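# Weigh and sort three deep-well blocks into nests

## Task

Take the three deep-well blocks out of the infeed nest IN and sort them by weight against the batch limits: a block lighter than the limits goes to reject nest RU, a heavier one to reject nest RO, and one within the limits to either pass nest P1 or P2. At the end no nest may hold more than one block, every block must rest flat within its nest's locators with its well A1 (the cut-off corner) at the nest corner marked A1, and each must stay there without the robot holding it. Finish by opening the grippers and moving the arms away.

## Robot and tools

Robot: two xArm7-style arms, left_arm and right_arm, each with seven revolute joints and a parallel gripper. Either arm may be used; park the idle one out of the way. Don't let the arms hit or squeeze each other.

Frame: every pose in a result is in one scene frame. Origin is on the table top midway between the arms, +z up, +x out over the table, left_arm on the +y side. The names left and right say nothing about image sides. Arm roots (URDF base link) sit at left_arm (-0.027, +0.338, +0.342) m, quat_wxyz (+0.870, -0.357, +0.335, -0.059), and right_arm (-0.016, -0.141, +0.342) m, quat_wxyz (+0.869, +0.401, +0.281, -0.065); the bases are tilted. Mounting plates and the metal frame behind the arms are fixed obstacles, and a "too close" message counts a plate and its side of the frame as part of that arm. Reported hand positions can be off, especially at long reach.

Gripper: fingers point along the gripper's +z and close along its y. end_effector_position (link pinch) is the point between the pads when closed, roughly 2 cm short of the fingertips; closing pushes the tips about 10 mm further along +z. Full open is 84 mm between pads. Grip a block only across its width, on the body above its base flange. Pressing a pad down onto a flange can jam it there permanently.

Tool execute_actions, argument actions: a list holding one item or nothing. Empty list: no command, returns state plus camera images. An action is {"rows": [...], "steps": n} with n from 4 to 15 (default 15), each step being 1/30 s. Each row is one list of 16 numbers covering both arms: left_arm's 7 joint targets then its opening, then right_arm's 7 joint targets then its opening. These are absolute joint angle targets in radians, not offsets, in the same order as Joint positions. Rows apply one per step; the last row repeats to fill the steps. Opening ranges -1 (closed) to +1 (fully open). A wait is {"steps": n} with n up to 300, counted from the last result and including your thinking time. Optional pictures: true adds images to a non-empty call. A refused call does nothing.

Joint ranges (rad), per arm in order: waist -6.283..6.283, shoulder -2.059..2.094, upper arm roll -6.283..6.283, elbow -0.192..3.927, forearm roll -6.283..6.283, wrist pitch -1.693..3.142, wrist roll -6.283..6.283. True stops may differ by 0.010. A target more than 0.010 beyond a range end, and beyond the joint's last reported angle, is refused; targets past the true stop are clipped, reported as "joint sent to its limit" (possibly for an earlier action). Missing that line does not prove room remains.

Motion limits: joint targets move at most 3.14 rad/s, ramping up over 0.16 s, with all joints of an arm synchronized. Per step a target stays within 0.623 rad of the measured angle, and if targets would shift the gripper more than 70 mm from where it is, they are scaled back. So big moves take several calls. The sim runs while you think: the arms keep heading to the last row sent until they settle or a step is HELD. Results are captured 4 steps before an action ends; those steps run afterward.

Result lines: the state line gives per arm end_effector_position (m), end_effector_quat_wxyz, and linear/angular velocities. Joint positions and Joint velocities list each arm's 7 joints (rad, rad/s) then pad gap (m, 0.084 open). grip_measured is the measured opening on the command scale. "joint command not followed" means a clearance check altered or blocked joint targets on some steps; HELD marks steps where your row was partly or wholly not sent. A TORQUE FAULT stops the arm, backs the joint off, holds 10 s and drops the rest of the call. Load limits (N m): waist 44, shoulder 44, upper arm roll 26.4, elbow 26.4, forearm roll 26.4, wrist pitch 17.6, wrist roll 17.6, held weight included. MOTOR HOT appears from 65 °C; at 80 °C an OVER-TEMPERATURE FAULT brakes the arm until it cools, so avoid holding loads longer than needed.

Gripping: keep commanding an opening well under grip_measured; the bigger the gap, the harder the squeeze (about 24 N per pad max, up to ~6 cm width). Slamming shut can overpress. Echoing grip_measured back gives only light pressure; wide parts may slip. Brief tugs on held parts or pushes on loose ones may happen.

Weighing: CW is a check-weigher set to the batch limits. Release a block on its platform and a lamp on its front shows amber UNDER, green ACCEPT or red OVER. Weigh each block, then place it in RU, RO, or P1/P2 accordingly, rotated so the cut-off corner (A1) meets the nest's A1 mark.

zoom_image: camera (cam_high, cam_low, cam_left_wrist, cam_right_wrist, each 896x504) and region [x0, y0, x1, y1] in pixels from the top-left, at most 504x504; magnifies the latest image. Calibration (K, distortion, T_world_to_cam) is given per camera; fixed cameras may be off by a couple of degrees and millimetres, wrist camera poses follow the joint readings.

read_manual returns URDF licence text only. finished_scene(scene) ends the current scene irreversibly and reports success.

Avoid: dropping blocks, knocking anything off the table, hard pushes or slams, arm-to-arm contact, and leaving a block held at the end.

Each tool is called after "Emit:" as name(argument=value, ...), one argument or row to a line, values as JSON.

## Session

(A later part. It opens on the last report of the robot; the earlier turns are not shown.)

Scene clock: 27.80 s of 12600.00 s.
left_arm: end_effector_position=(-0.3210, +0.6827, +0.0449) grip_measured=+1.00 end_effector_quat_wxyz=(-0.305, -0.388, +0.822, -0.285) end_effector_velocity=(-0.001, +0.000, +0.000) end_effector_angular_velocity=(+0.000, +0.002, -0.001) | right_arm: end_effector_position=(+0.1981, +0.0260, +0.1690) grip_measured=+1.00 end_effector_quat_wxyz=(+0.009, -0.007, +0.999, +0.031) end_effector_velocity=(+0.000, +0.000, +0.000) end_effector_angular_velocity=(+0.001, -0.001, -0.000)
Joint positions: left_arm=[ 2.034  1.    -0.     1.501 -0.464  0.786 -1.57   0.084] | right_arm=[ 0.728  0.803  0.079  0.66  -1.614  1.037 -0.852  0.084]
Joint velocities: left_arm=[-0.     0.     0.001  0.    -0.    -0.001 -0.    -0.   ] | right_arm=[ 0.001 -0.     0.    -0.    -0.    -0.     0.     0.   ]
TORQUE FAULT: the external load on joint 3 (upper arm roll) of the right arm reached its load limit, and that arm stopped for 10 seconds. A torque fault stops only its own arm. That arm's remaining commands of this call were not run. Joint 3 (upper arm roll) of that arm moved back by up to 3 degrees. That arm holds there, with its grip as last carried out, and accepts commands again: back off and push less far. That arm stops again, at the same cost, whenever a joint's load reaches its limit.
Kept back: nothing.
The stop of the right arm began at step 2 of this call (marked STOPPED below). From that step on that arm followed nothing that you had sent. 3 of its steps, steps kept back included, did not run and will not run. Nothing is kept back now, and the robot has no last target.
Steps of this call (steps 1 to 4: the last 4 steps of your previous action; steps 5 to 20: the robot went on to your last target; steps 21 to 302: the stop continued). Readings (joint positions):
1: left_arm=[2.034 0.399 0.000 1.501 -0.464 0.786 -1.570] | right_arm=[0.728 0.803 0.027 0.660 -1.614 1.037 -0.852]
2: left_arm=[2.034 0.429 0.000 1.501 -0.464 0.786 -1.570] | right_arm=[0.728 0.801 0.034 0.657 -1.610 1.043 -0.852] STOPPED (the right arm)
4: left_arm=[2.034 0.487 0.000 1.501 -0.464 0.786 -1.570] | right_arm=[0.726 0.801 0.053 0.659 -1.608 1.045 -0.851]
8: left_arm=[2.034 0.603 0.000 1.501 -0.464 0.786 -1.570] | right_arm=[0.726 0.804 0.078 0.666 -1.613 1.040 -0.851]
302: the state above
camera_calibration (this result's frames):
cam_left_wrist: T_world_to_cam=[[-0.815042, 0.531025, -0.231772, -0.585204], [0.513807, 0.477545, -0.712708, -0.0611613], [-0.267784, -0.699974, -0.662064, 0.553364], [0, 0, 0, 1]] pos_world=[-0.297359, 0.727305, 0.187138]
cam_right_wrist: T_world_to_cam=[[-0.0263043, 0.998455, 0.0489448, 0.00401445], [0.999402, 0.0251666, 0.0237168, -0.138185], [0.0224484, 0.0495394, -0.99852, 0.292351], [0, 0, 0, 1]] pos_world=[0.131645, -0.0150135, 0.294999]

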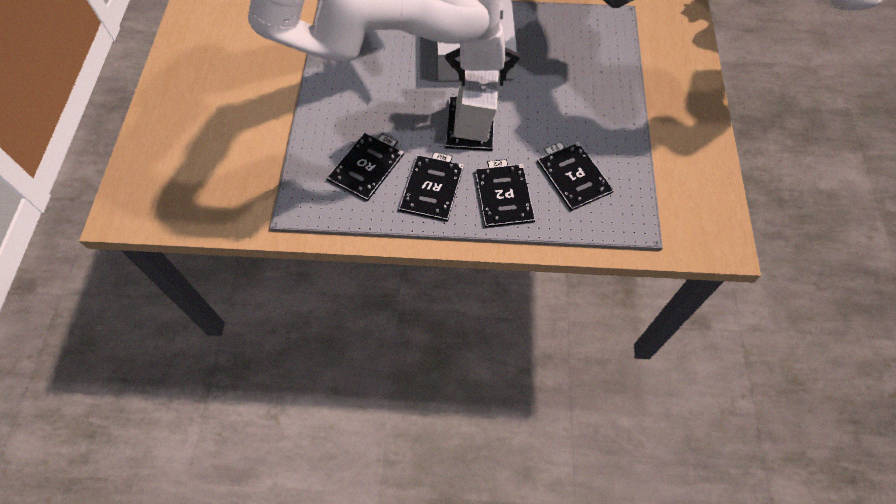

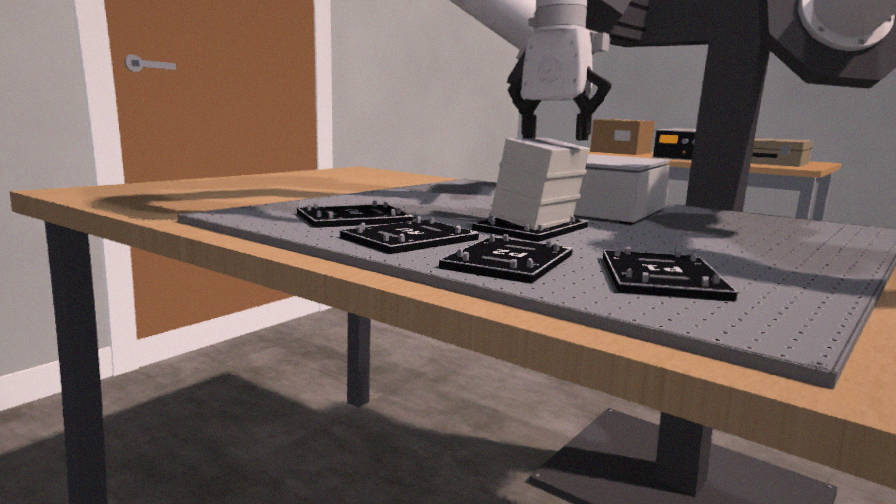

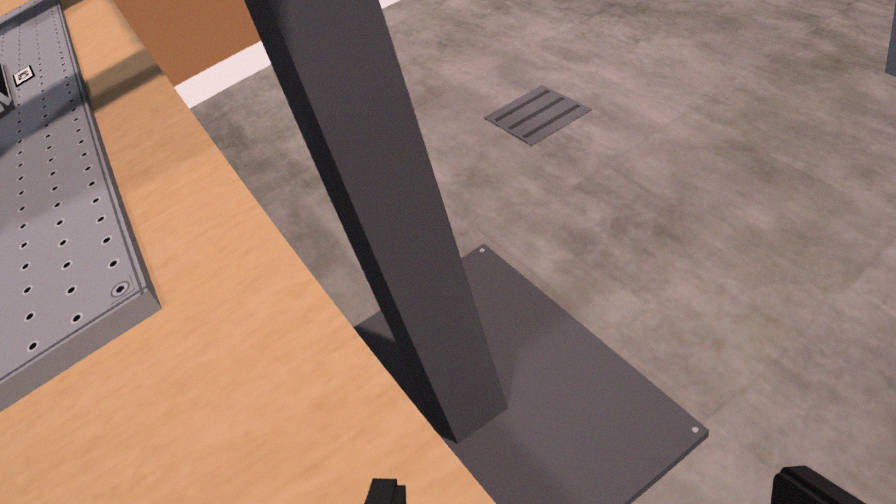

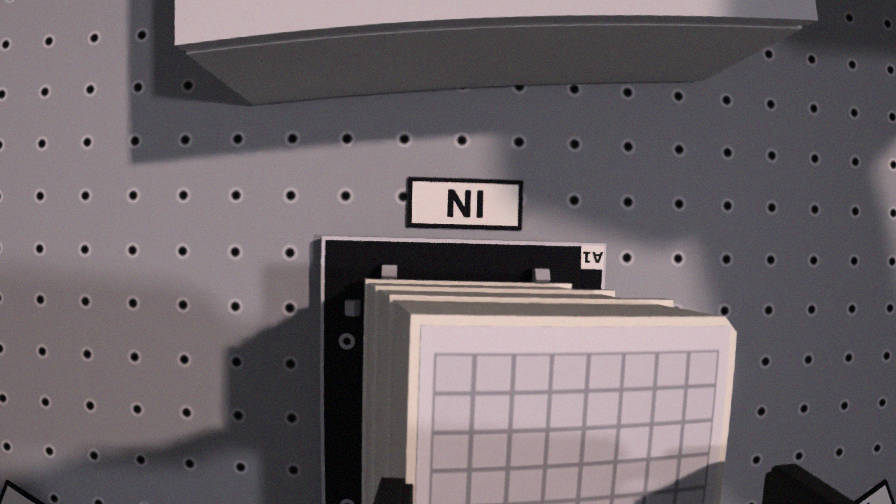

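Emit:
execute_actions(
  actions=[
    {"rows":[[2.034,1.0,0,1.501,-0.464,1.3,-1.57,1,0.8,0.76,0.06,0.64,-1.53,1.02,-0.88,1],[2.034,1.0,0,1.501,-0.464,1.3,-1.57,1,0.8,0.76,0.06,0.64,-1.53,1.02,-0.88,1],[2.034,1.1,0,1.501,-0.464,1.3,-1.57,1,0.8,0.76,0.06,0.64,-1.53,1.02,-0.88,1],[2.034,1.2,0,1.501,-0.464,1.3,-1.57,1,0.84,0.74,0.03,0.63,-1.48,1.01,-0.9,1],[2.034,1.3,0,1.501,-0.464,1.3,-1.57,1,0.84,0.74,0.03,0.63,-1.48,1.01,-0.9,1],[2.034,1.4,0,1.501,-0.464,1.3,-1.57,1,0.8786,0.7206,0,0.623,-1.4378,1.0076,-0.908,1]],"steps":15},
  ],
  pictures=true,
)

Scene clock: 29.40 s of 12600.00 s.
left_arm: end_effector_position=(-0.2694, +0.5371, +0.0451) grip_measured=+1.00 end_effector_quat_wxyz=(-0.236, -0.464, +0.719, -0.461) end_effector_velocity=(+0.140, -0.558, +0.023) end_effector_angular_velocity=(-0.836, -0.338, +1.186) | right_arm: end_effector_position=(+0.2016, +0.0062, +0.1892) grip_measured=+1.00 end_effector_quat_wxyz=(-0.001, +0.006, +1.000, +0.001) end_effector_velocity=(+0.007, -0.012, +0.004) end_effector_angular_velocity=(-0.038, -0.002, -0.023)
Joint positions: left_arm=[ 2.034  1.162 -0.     1.501 -0.464  1.093 -1.57   0.084] | right_arm=[ 0.876  0.724 -0.     0.624 -1.441  1.006 -0.907  0.084]
Joint velocities: left_arm=[ 0.003  0.829  0.003  0.014 -0.     0.717  0.     0.   ] | right_arm=[ 0.047 -0.031 -0.033 -0.01   0.06   0.01  -0.019 -0.   ]
Steps of this call (steps 1 to 37: nothing new was sent; steps 38 to 48: the first 11 steps of this action). Readings (joint positions):
38: left_arm=[2.034 1.000 0.000 1.501 -0.464 0.787 -1.570] | right_arm=[0.729 0.803 0.079 0.660 -1.613 1.037 -0.852]
39: left_arm=[2.034 1.000 0.000 1.501 -0.464 0.798 -1.570] | right_arm=[0.736 0.799 0.075 0.657 -1.604 1.034 -0.856]
41: left_arm=[2.035 1.000 0.001 1.503 -0.464 0.871 -1.570] | right_arm=[0.773 0.780 0.058 0.646 -1.557 1.020 -0.871]
45: left_arm=[2.033 1.076 -0.001 1.506 -0.464 1.027 -1.570] | right_arm=[0.855 0.737 0.015 0.627 -1.464 1.005 -0.901]
48: the state above
camera_calibration (this result's frames):
cam_left_wrist: T_world_to_cam=[[-0.885881, 0.13809, -0.442884, -0.264301], [0.452851, 0.464645, -0.760941, -0.0253687], [0.100705, -0.874664, -0.474154, 0.650034], [0, 0, 0, 1]] pos_world=[-0.288113, 0.616846, 0.171857]
cam_right_wrist: T_world_to_cam=[[0.000851185, 0.99994, -0.0109445, 0.0287802], [0.999995, -0.000816177, 0.0032027, -0.137682], [0.00319358, -0.0109472, -0.999935, 0.317952], [0, 0, 0, 1]] pos_world=[0.136641, -0.0254102, 0.318687]

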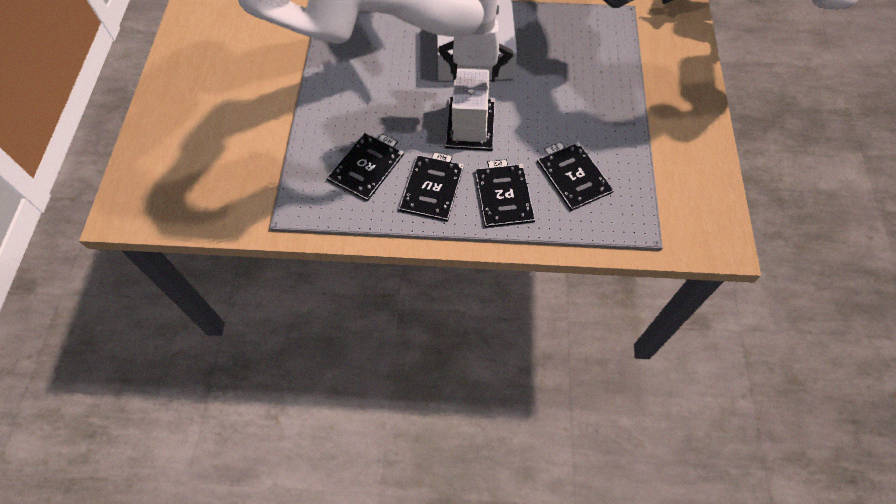

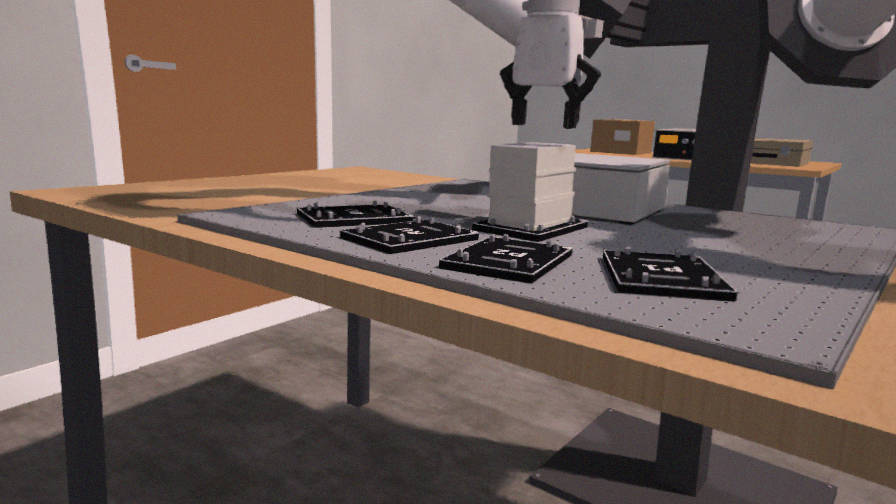

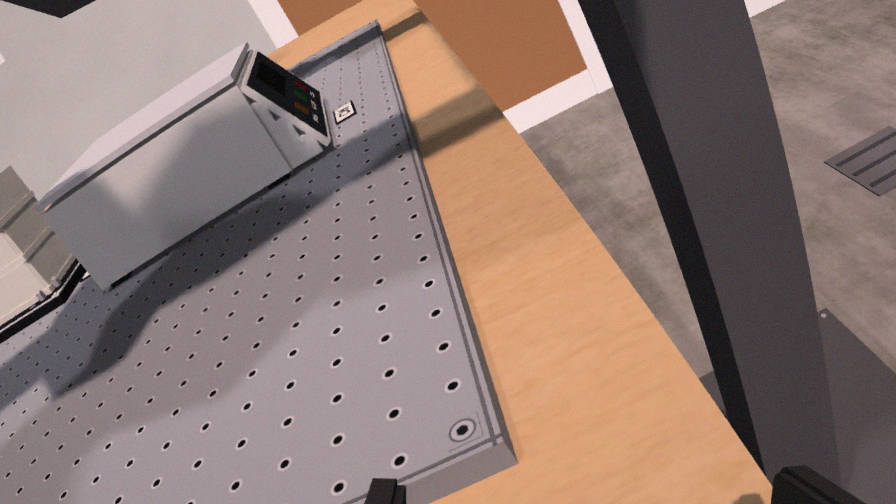

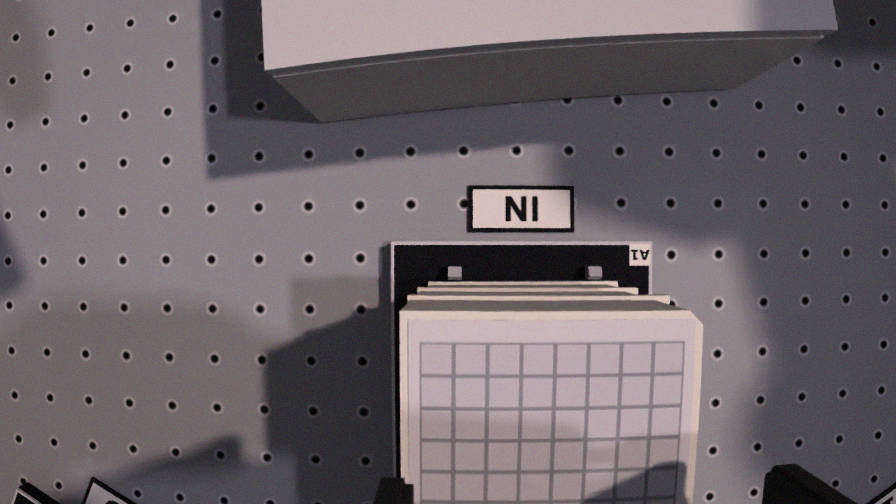

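Emit:
execute_actions(
  actions=[
    {"rows":[[2.034,1.7455,0,1.501,-0.464,0.9,-1.57,1,0.807,0.763,0,0.6435,-1.525,1.014,-0.88,1]],"steps":15},
  ],
)

Emit:
execute_actions(
  actions=[
    {"rows":[[2.034,1.7455,0,1.501,-0.464,0.786,-1.57,1,0.807,0.763,0,0.6435,-1.525,1.014,-0.88,1]],"steps":15},
  ],
  pictures=true,
)

Emit:
zoom_image(
  camera="cam_high",
  region=[420,30,530,110],
)

Scene clock: 30.03 s of 12600.00 s.
left_arm: end_effector_position=(-0.2510, +0.2353, +0.0650) grip_measured=+1.00 end_effector_quat_wxyz=(-0.240, -0.538, +0.565, -0.577) end_effector_velocity=(-0.056, -0.520, +0.062) end_effector_angular_velocity=(-0.280, +0.317, -0.178) | right_arm: end_effector_position=(+0.2041, +0.0058, +0.1681) grip_measured=+1.00 end_effector_quat_wxyz=(+0.001, +0.007, +1.000, +0.001) end_effector_velocity=(+0.004, +0.007, +0.007) end_effector_angular_velocity=(+0.019, -0.012, +0.000)
Joint positions: left_arm=[ 2.034  1.684  0.     1.502 -0.464  0.969 -1.57   0.084] | right_arm=[ 0.807  0.763  0.001  0.644 -1.525  1.014 -0.88   0.084]
Joint velocities: left_arm=[ 0.     0.927  0.004 -0.01   0.001 -1.014  0.    -0.   ] | right_arm=[ 0.009 -0.006  0.011  0.005 -0.001 -0.001  0.001 -0.   ]
Steps of this call (steps 1 to 4: the last 4 steps of your previous action; steps 5 to 8: the robot went on to your last target; steps 9 to 19: the first 11 steps of this action). Readings (joint positions):
9: left_arm=[2.034 1.399 -0.000 1.494 -0.464 1.292 -1.570] | right_arm=[0.877 0.722 0.000 0.623 -1.439 1.008 -0.907]
10: left_arm=[2.034 1.410 -0.000 1.495 -0.464 1.286 -1.570] | right_arm=[0.870 0.726 0.002 0.627 -1.449 1.009 -0.903]
12: left_arm=[2.034 1.454 -0.001 1.506 -0.464 1.223 -1.570] | right_arm=[0.832 0.749 0.003 0.639 -1.497 1.012 -0.889]
16: left_arm=[2.034 1.589 0.000 1.500 -0.464 1.077 -1.570] | right_arm=[0.806 0.764 -0.003 0.642 -1.524 1.014 -0.880]
19: the state above

Scene clock: 30.53 s of 12600.00 s.
left_arm: end_effector_position=(-0.2827, +0.2040, +0.0611) grip_measured=+1.00 end_effector_quat_wxyz=(-0.284, -0.523, +0.593, -0.542) end_effector_velocity=(+0.007, -0.012, +0.004) end_effector_angular_velocity=(-0.014, -0.002, +0.017) | right_arm: end_effector_position=(+0.2041, +0.0055, +0.1677) grip_measured=+1.00 end_effector_quat_wxyz=(+0.001, +0.007, +1.000, +0.000) end_effector_velocity=(-0.000, -0.000, -0.001) end_effector_angular_velocity=(-0.001, +0.001, -0.000)
Joint positions: left_arm=[ 2.034  1.745 -0.     1.501 -0.464  0.787 -1.57   0.084] | right_arm=[ 0.807  0.763  0.     0.643 -1.525  1.014 -0.88   0.084]
Joint velocities: left_arm=[-0.001  0.014 -0.002 -0.01  -0.    -0.003 -0.     0.   ] | right_arm=[-0.002  0.    -0.     0.    -0.001  0.     0.    -0.   ]
Steps of this call (steps 1 to 4: the last 4 steps of your previous action; steps 5 to 15: the first 11 steps of this action). Readings (joint positions):
5: left_arm=[2.034 1.748 0.000 1.497 -0.464 0.902 -1.570] | right_arm=[0.807 0.763 0.000 0.643 -1.525 1.014 -0.880]
6: left_arm=[2.034 1.746 -0.000 1.500 -0.464 0.890 -1.570] | right_arm=[0.807 0.763 0.000 0.643 -1.525 1.014 -0.880]
8: left_arm=[2.034 1.742 -0.001 1.504 -0.464 0.832 -1.570] | right_arm=[0.807 0.763 0.000 0.643 -1.525 1.014 -0.880]
12: left_arm=[2.034 1.742 0.001 1.503 -0.464 0.788 -1.570] | right_arm=[0.807 0.763 0.000 0.643 -1.525 1.014 -0.880]
15: the state above
camera_calibration (this result's frames):
cam_left_wrist: T_world_to_cam=[[-0.928518, -0.141054, -0.34345, -0.184183], [0.284107, 0.32561, -0.90181, 0.136949], [0.239035, -0.934924, -0.26226, 0.406066], [0, 0, 0, 1]] pos_world=[-0.306989, 0.309069, 0.166739]
cam_right_wrist: T_world_to_cam=[[0.00211128, 0.999931, -0.0115619, 0.0291016], [0.999975, -0.00203281, 0.00679383, -0.140777], [0.00676986, -0.0115759, -0.99991, 0.29574], [0, 0, 0, 1]] pos_world=[0.13871, -0.0259623, 0.297006]

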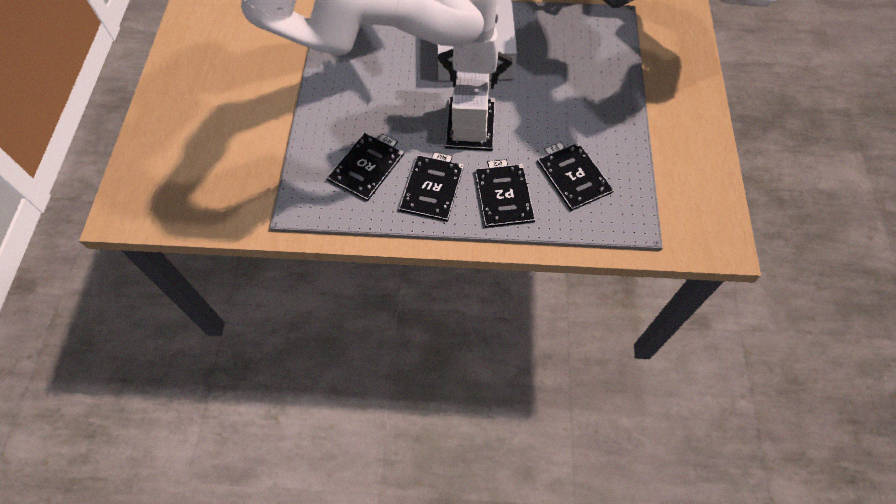

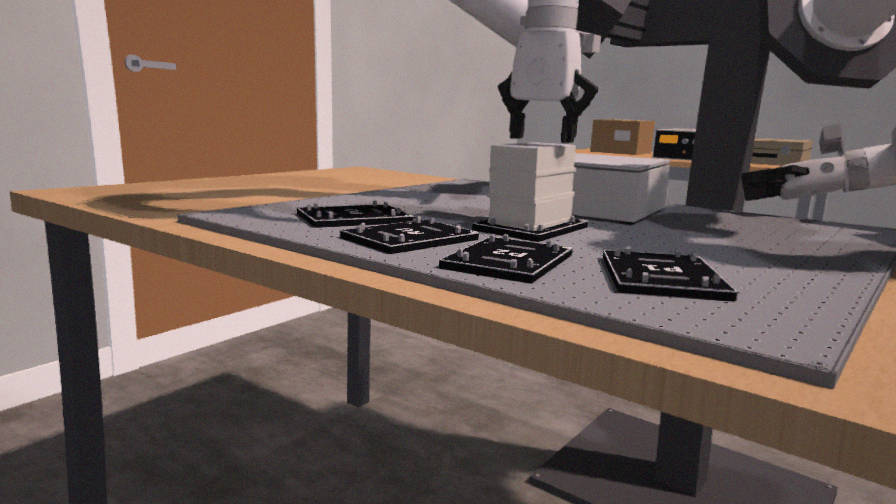

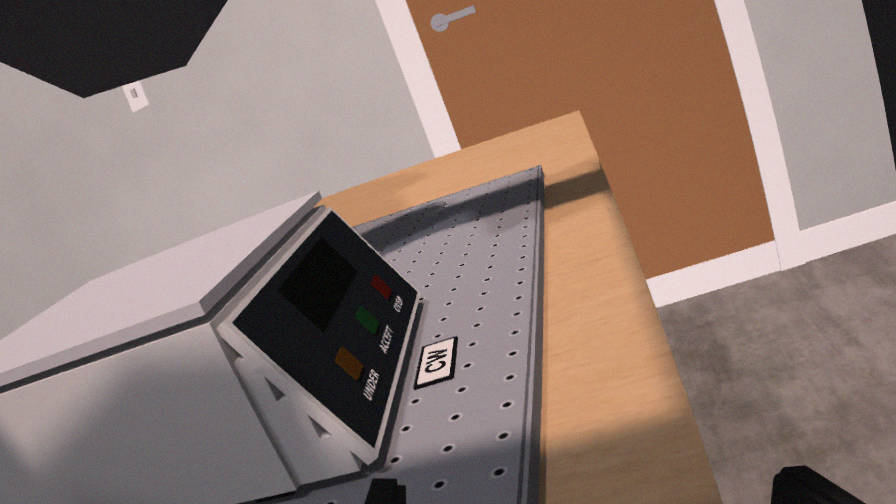

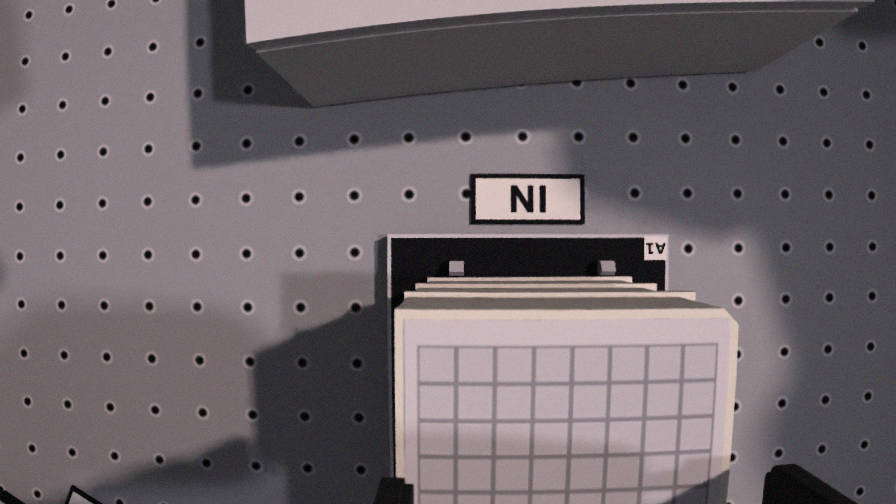

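Region (420, 30, 530, 110) of cam_high's 896x504 image, scaled by 4.582, with more detail than that image has; it fills the top 367 rows of this view, and the rest is white.

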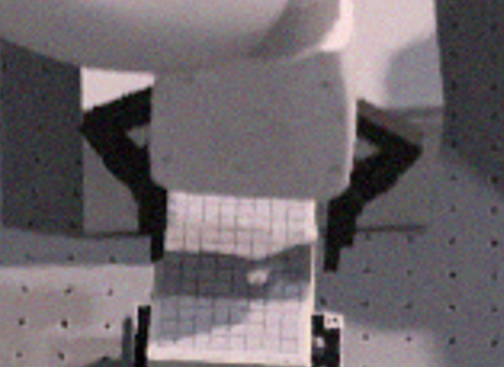

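Emit:
execute_actions(
  actions=[
    {"rows":[[2.034,1.7455,0,1.501,-0.464,0.786,-1.57,1,0.7925,0.7605,0,0.637,-1.5415,1.015,-0.876,1]],"steps":15},
  ],
  pictures=true,
)

Emit:
zoom_image(
  camera="cam_high",
  region=[420,30,530,110],
)

Scene clock: 31.20 s of 12600.00 s.
left_arm: end_effector_position=(-0.2828, +0.2036, +0.0613) grip_measured=+1.00 end_effector_quat_wxyz=(-0.285, -0.523, +0.593, -0.542) end_effector_velocity=(-0.001, +0.001, +0.000) end_effector_angular_velocity=(+0.000, +0.001, -0.002) | right_arm: end_effector_position=(+0.2039, +0.0025, +0.1645) grip_measured=+1.00 end_effector_quat_wxyz=(+0.000, +0.006, +1.000, +0.001) end_effector_velocity=(-0.000, +0.000, +0.000) end_effector_angular_velocity=(+0.000, -0.000, +0.001)
Joint positions: left_arm=[ 2.034  1.745 -0.     1.501 -0.464  0.786 -1.57   0.084] | right_arm=[ 0.793  0.76   0.     0.637 -1.541  1.015 -0.876  0.084]
Joint velocities: left_arm=[ 0.    -0.002  0.001  0.     0.     0.     0.    -0.   ] | right_arm=[ 0.    -0.     0.    -0.     0.     0.    -0.001 -0.   ]
Steps of this call (steps 1 to 4: the last 4 steps of your previous action; steps 5 to 9: the robot went on to your last target; steps 10 to 20: the first 11 steps of this action). Readings (joint positions):
10: left_arm=[2.034 1.745 -0.000 1.501 -0.464 0.786 -1.570] | right_arm=[0.806 0.763 0.000 0.643 -1.526 1.014 -0.880]
11: left_arm=[2.034 1.745 -0.000 1.501 -0.464 0.786 -1.570] | right_arm=[0.803 0.762 0.001 0.642 -1.531 1.014 -0.879]
13: left_arm=[2.034 1.745 -0.000 1.501 -0.464 0.786 -1.570] | right_arm=[0.795 0.761 -0.000 0.638 -1.539 1.015 -0.877]
17: left_arm=[2.034 1.745 -0.000 1.501 -0.464 0.786 -1.570] | right_arm=[0.792 0.761 -0.000 0.637 -1.541 1.015 -0.876]
20: the state above
camera_calibration (this result's frames):
cam_left_wrist: T_world_to_cam=[[-0.928637, -0.141099, -0.34311, -0.184316], [0.283852, 0.325266, -0.902014, 0.137266], [0.238875, -0.935036, -0.262003, 0.405683], [0, 0, 0, 1]] pos_world=[-0.307034, 0.308674, 0.166865]
cam_right_wrist: T_world_to_cam=[[0.00151547, 0.999937, -0.0110905, 0.0320664], [0.99998, -0.00144674, 0.00620215, -0.14038], [0.00618571, -0.0110997, -0.999919, 0.292619], [0, 0, 0, 1]] pos_world=[0.138519, -0.0290195, 0.293822]

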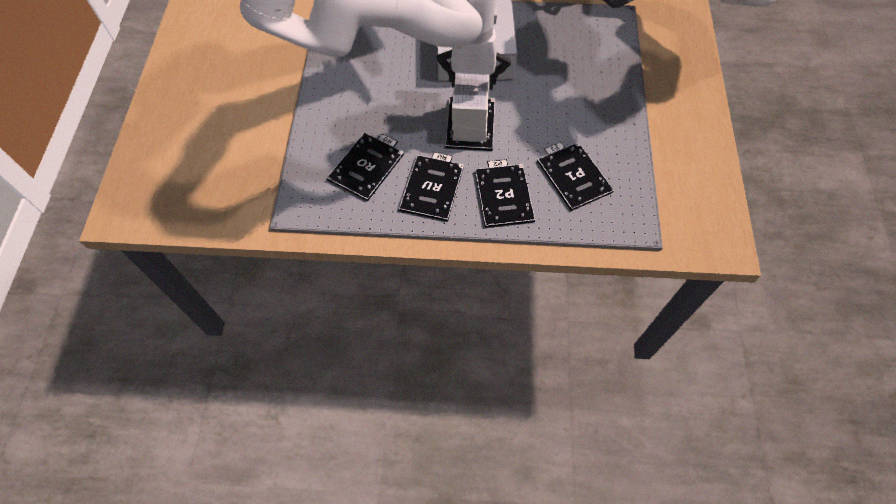

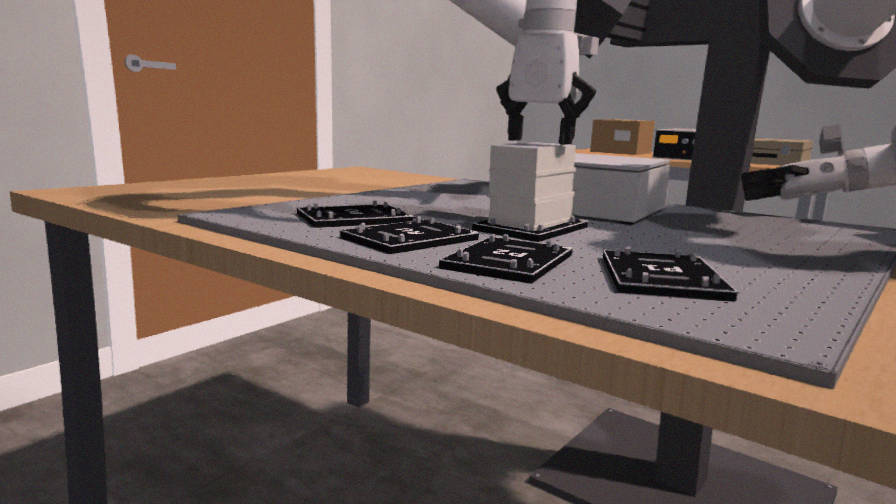

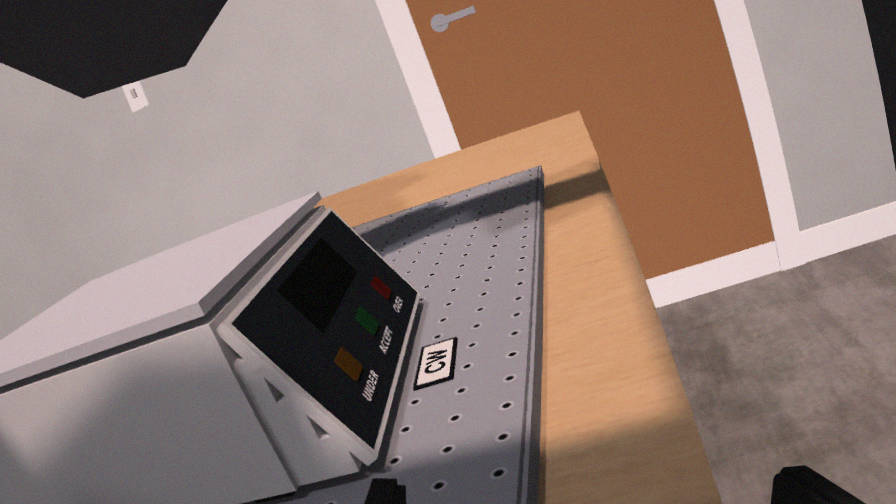

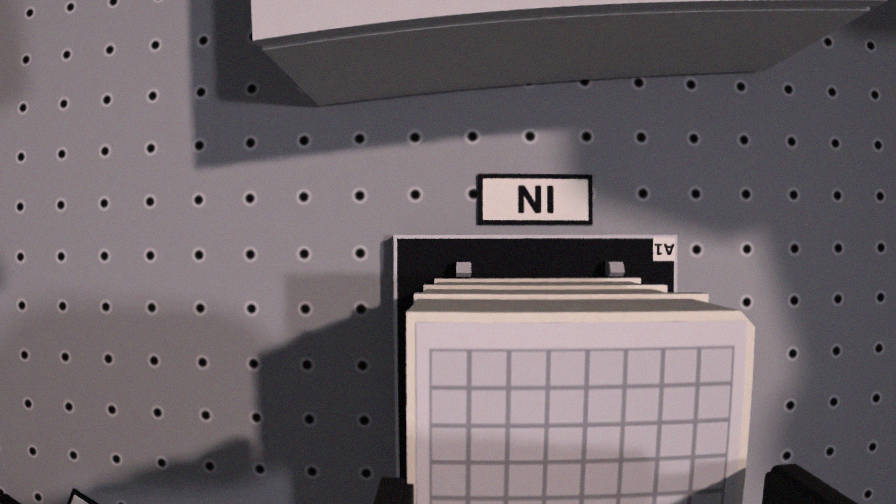

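Region (420, 30, 530, 110) of cam_high's 896x504 image, scaled by 4.582, with more detail than that image has; it fills the top 367 rows of this view, and the rest is white.

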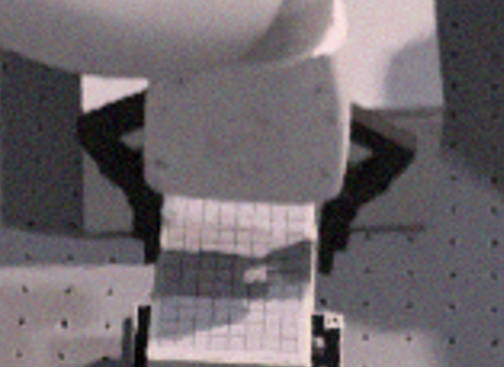

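Emit:
execute_actions(
  actions=[
    {"rows":[[2.034,1.7455,0,1.501,-0.464,0.786,-1.57,1,0.7907,0.757,0,0.6333,-1.5433,1.015,-0.876,1],[2.034,1.7455,0,1.501,-0.464,0.786,-1.57,1,0.7907,0.757,0,0.6333,-1.5433,1.015,-0.876,1],[2.034,1.7455,0,1.501,-0.464,0.786,-1.57,1,0.7907,0.757,0,0.6333,-1.5433,1.015,-0.876,1],[2.034,1.7455,0,1.501,-0.464,0.786,-1.57,1,0.7907,0.757,0,0.6333,-1.5433,1.015,-0.876,1],[2.034,1.7455,0,1.501,-0.464,0.786,-1.57,1,0.7907,0.757,0,0.6333,-1.5433,1.015,-0.876,1],[2.034,1.7455,0,1.501,-0.464,0.786,-1.57,1,0.766,0.772,0,0.641,-1.572,1.0177,-0.8675,1]],"steps":15},
  ],
  pictures=true,
)

Emit:
zoom_image(
  camera="cam_high",
  region=[420,30,530,110],
)

Scene clock: 31.80 s of 12600.00 s.
left_arm: end_effector_position=(-0.2828, +0.2036, +0.0613) grip_measured=+1.00 end_effector_quat_wxyz=(-0.285, -0.523, +0.593, -0.542) end_effector_velocity=(-0.000, -0.001, +0.001) end_effector_angular_velocity=(-0.002, +0.001, +0.000) | right_arm: end_effector_position=(+0.2036, +0.0004, +0.1563) grip_measured=+1.00 end_effector_quat_wxyz=(-0.001, +0.007, +1.000, -0.000) end_effector_velocity=(-0.000, +0.000, -0.007) end_effector_angular_velocity=(+0.002, -0.001, +0.001)
Joint positions: left_arm=[ 2.034  1.745 -0.     1.501 -0.464  0.786 -1.57   0.084] | right_arm=[ 0.766  0.772 -0.001  0.641 -1.571  1.018 -0.868  0.084]
Joint velocities: left_arm=[-0.     0.001  0.001  0.     0.     0.001 -0.    -0.   ] | right_arm=[-0.022  0.014  0.001  0.007 -0.028  0.003  0.009 -0.   ]
Steps of this call (steps 1 to 4: the last 4 steps of your previous action; steps 5 to 7: the robot went on to your last target; steps 8 to 18: the first 11 steps of this action). Readings (joint positions):
8: left_arm=[2.034 1.745 -0.000 1.501 -0.464 0.786 -1.570] | right_arm=[0.792 0.760 0.000 0.637 -1.542 1.015 -0.876]
9: left_arm=[2.034 1.745 -0.000 1.501 -0.464 0.786 -1.570] | right_arm=[0.792 0.759 0.000 0.636 -1.542 1.015 -0.876]
11: left_arm=[2.034 1.745 -0.000 1.501 -0.464 0.786 -1.570] | right_arm=[0.791 0.758 -0.000 0.634 -1.543 1.015 -0.876]
15: left_arm=[2.034 1.745 -0.000 1.501 -0.464 0.786 -1.570] | right_arm=[0.777 0.766 0.002 0.638 -1.561 1.016 -0.871]
18: the state above
camera_calibration (this result's frames):
cam_left_wrist: T_world_to_cam=[[-0.928636, -0.141112, -0.343107, -0.184311], [0.283847, 0.325259, -0.902019, 0.137272], [0.238884, -0.935037, -0.261993, 0.405676], [0, 0, 0, 1]] pos_world=[-0.307032, 0.308665, 0.166868]
cam_right_wrist: T_world_to_cam=[[0.0016612, 0.999915, -0.0128954, 0.0343466], [0.999988, -0.00160269, 0.00454643, -0.139865], [0.00452537, -0.0129028, -0.999907, 0.284722], [0, 0, 0, 1]] pos_world=[0.138518, -0.0308941, 0.285775]

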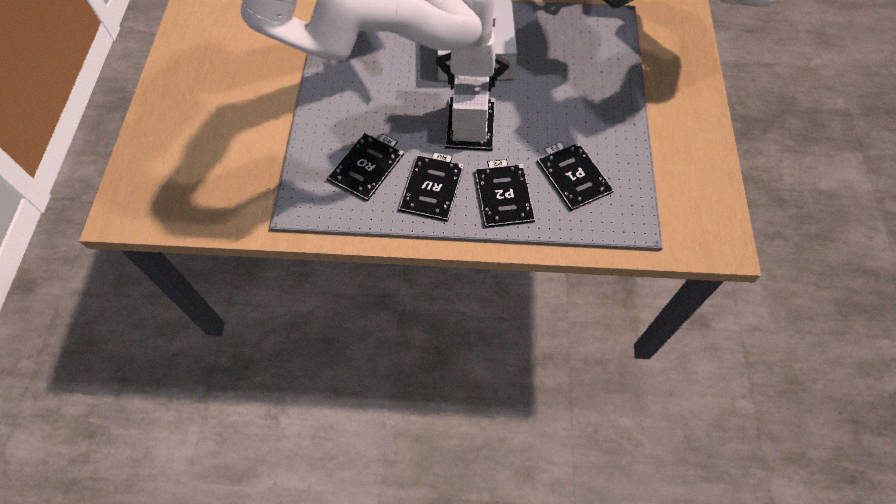

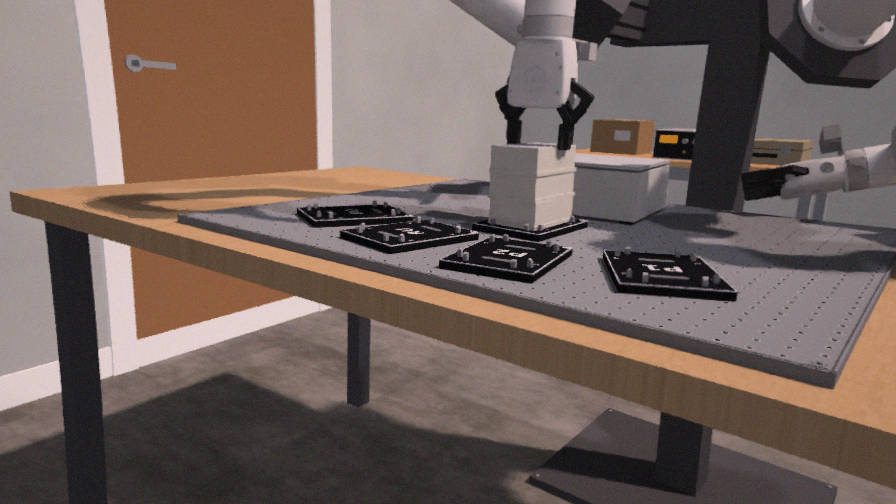

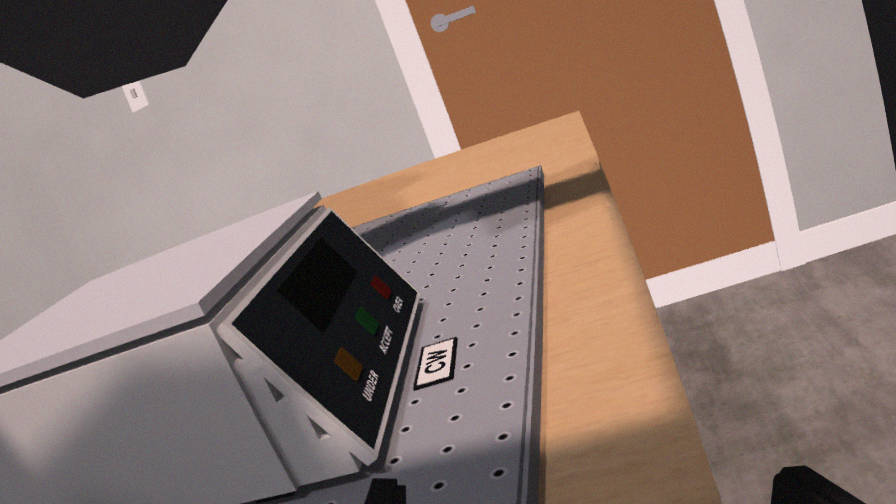

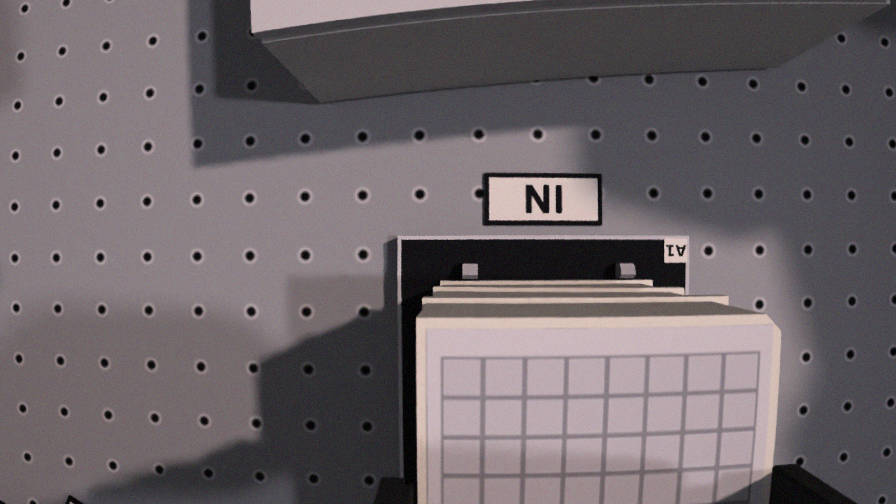

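Region (420, 30, 530, 110) of cam_high's 896x504 image, scaled by 4.582, with more detail than that image has; it fills the top 367 rows of this view, and the rest is white.

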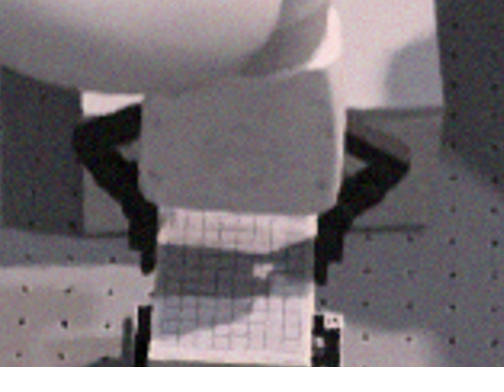

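Emit:
execute_actions(
  actions=[
    {"rows":[[2.034,1.7455,0,1.501,-0.464,0.786,-1.57,1,0.767,0.774,0,0.643,-1.571,1.0177,-0.8675,1],[2.034,1.7455,0,1.501,-0.464,0.786,-1.57,1,0.767,0.774,0,0.643,-1.571,1.0177,-0.8675,1],[2.034,1.7455,0,1.501,-0.464,0.786,-1.57,1,0.767,0.774,0,0.643,-1.571,1.0177,-0.8675,1],[2.034,1.7455,0,1.501,-0.464,0.786,-1.57,1,0.767,0.774,0,0.643,-1.571,1.0177,-0.8675,1],[2.034,1.7455,0,1.501,-0.464,0.786,-1.57,1,0.756,0.7805,0,0.6468,-1.583,1.019,-0.864,1],[2.034,1.7455,0,1.501,-0.464,0.786,-1.57,1,0.756,0.7805,0,0.6468,-1.583,1.019,-0.864,1],[2.034,1.7455,0,1.501,-0.464,0.786,-1.57,1,0.745,0.787,0,0.6504,-1.5953,1.02,-0.861,1]],"steps":15},
  ],
  pictures=true,
)

Scene clock: 32.43 s of 12600.00 s.
left_arm: end_effector_position=(-0.2828, +0.2036, +0.0613) grip_measured=+1.00 end_effector_quat_wxyz=(-0.285, -0.523, +0.593, -0.542) end_effector_velocity=(+0.000, +0.000, -0.000) end_effector_angular_velocity=(+0.000, -0.001, -0.000) | right_arm: end_effector_position=(+0.2039, +0.0010, +0.1496) grip_measured=+1.00 end_effector_quat_wxyz=(-0.001, +0.007, +1.000, -0.000) end_effector_velocity=(-0.001, +0.000, -0.007) end_effector_angular_velocity=(+0.004, +0.001, +0.003)
Joint positions: left_arm=[ 2.034  1.745 -0.     1.501 -0.464  0.786 -1.57   0.084] | right_arm=[ 0.745  0.787 -0.001  0.65  -1.594  1.02  -0.861  0.084]
Joint velocities: left_arm=[-0.    -0.001 -0.    -0.     0.     0.    -0.    -0.   ] | right_arm=[-0.024  0.014  0.002  0.006 -0.028  0.001  0.006  0.   ]
Steps of this call (steps 1 to 4: the last 4 steps of your previous action; steps 5 to 8: the robot went on to your last target; steps 9 to 19: the first 11 steps of this action). Readings (joint positions):
9: left_arm=[2.034 1.745 -0.000 1.501 -0.464 0.786 -1.570] | right_arm=[0.766 0.772 0.000 0.641 -1.572 1.018 -0.868]
10: left_arm=[2.034 1.745 0.000 1.501 -0.464 0.786 -1.570] | right_arm=[0.766 0.773 -0.000 0.642 -1.572 1.018 -0.868]
12: left_arm=[2.034 1.745 0.000 1.501 -0.464 0.786 -1.570] | right_arm=[0.767 0.774 -0.000 0.643 -1.571 1.018 -0.868]
16: left_arm=[2.034 1.746 0.000 1.501 -0.464 0.786 -1.570] | right_arm=[0.754 0.781 0.001 0.647 -1.585 1.019 -0.864]
19: the state above
camera_calibration (this result's frames):
cam_left_wrist: T_world_to_cam=[[-0.928636, -0.141113, -0.343107, -0.18431], [0.283847, 0.325259, -0.902019, 0.137272], [0.238885, -0.935037, -0.261993, 0.405676], [0, 0, 0, 1]] pos_world=[-0.307032, 0.308665, 0.166868]
cam_right_wrist: T_world_to_cam=[[0.00220175, 0.999918, -0.0126306, 0.033522], [0.99999, -0.00215354, 0.00382909, -0.139944], [0.00380157, -0.0126389, -0.999913, 0.278196], [0, 0, 0, 1]] pos_world=[0.138811, -0.0303045, 0.279131]

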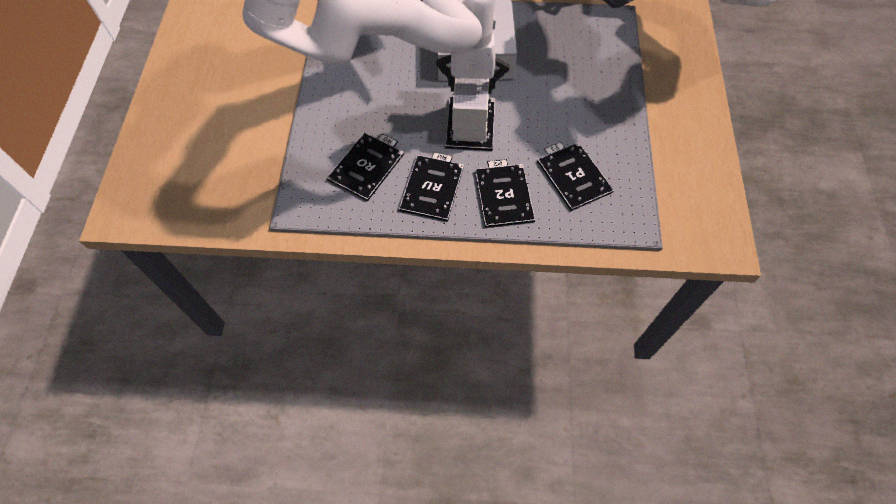

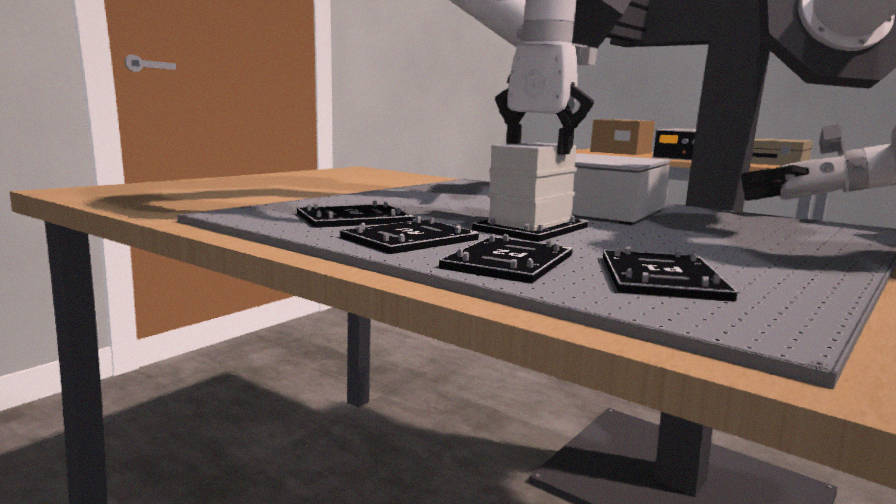

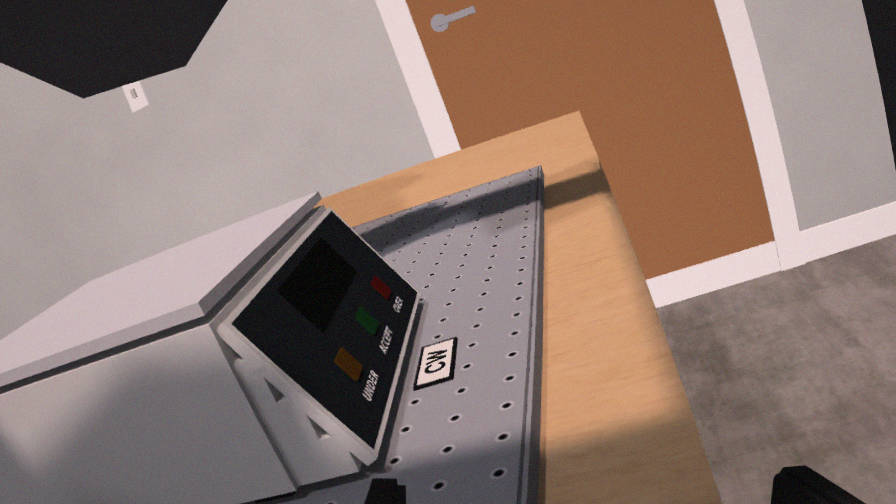

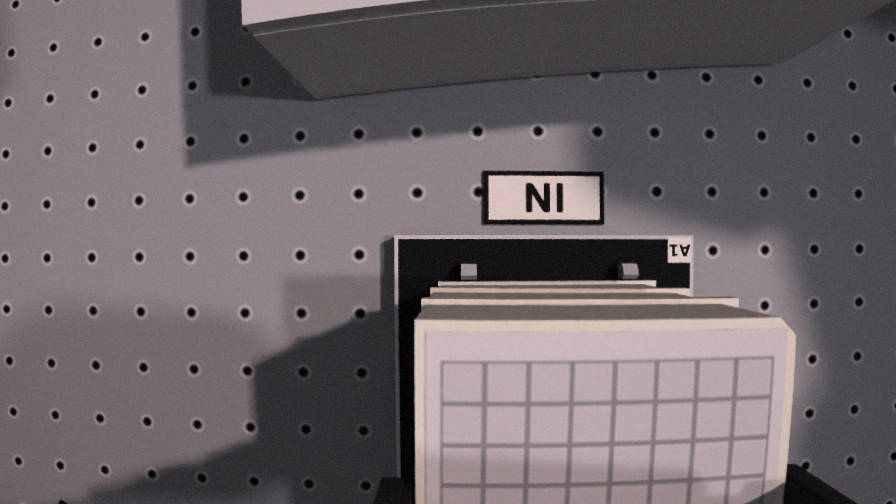

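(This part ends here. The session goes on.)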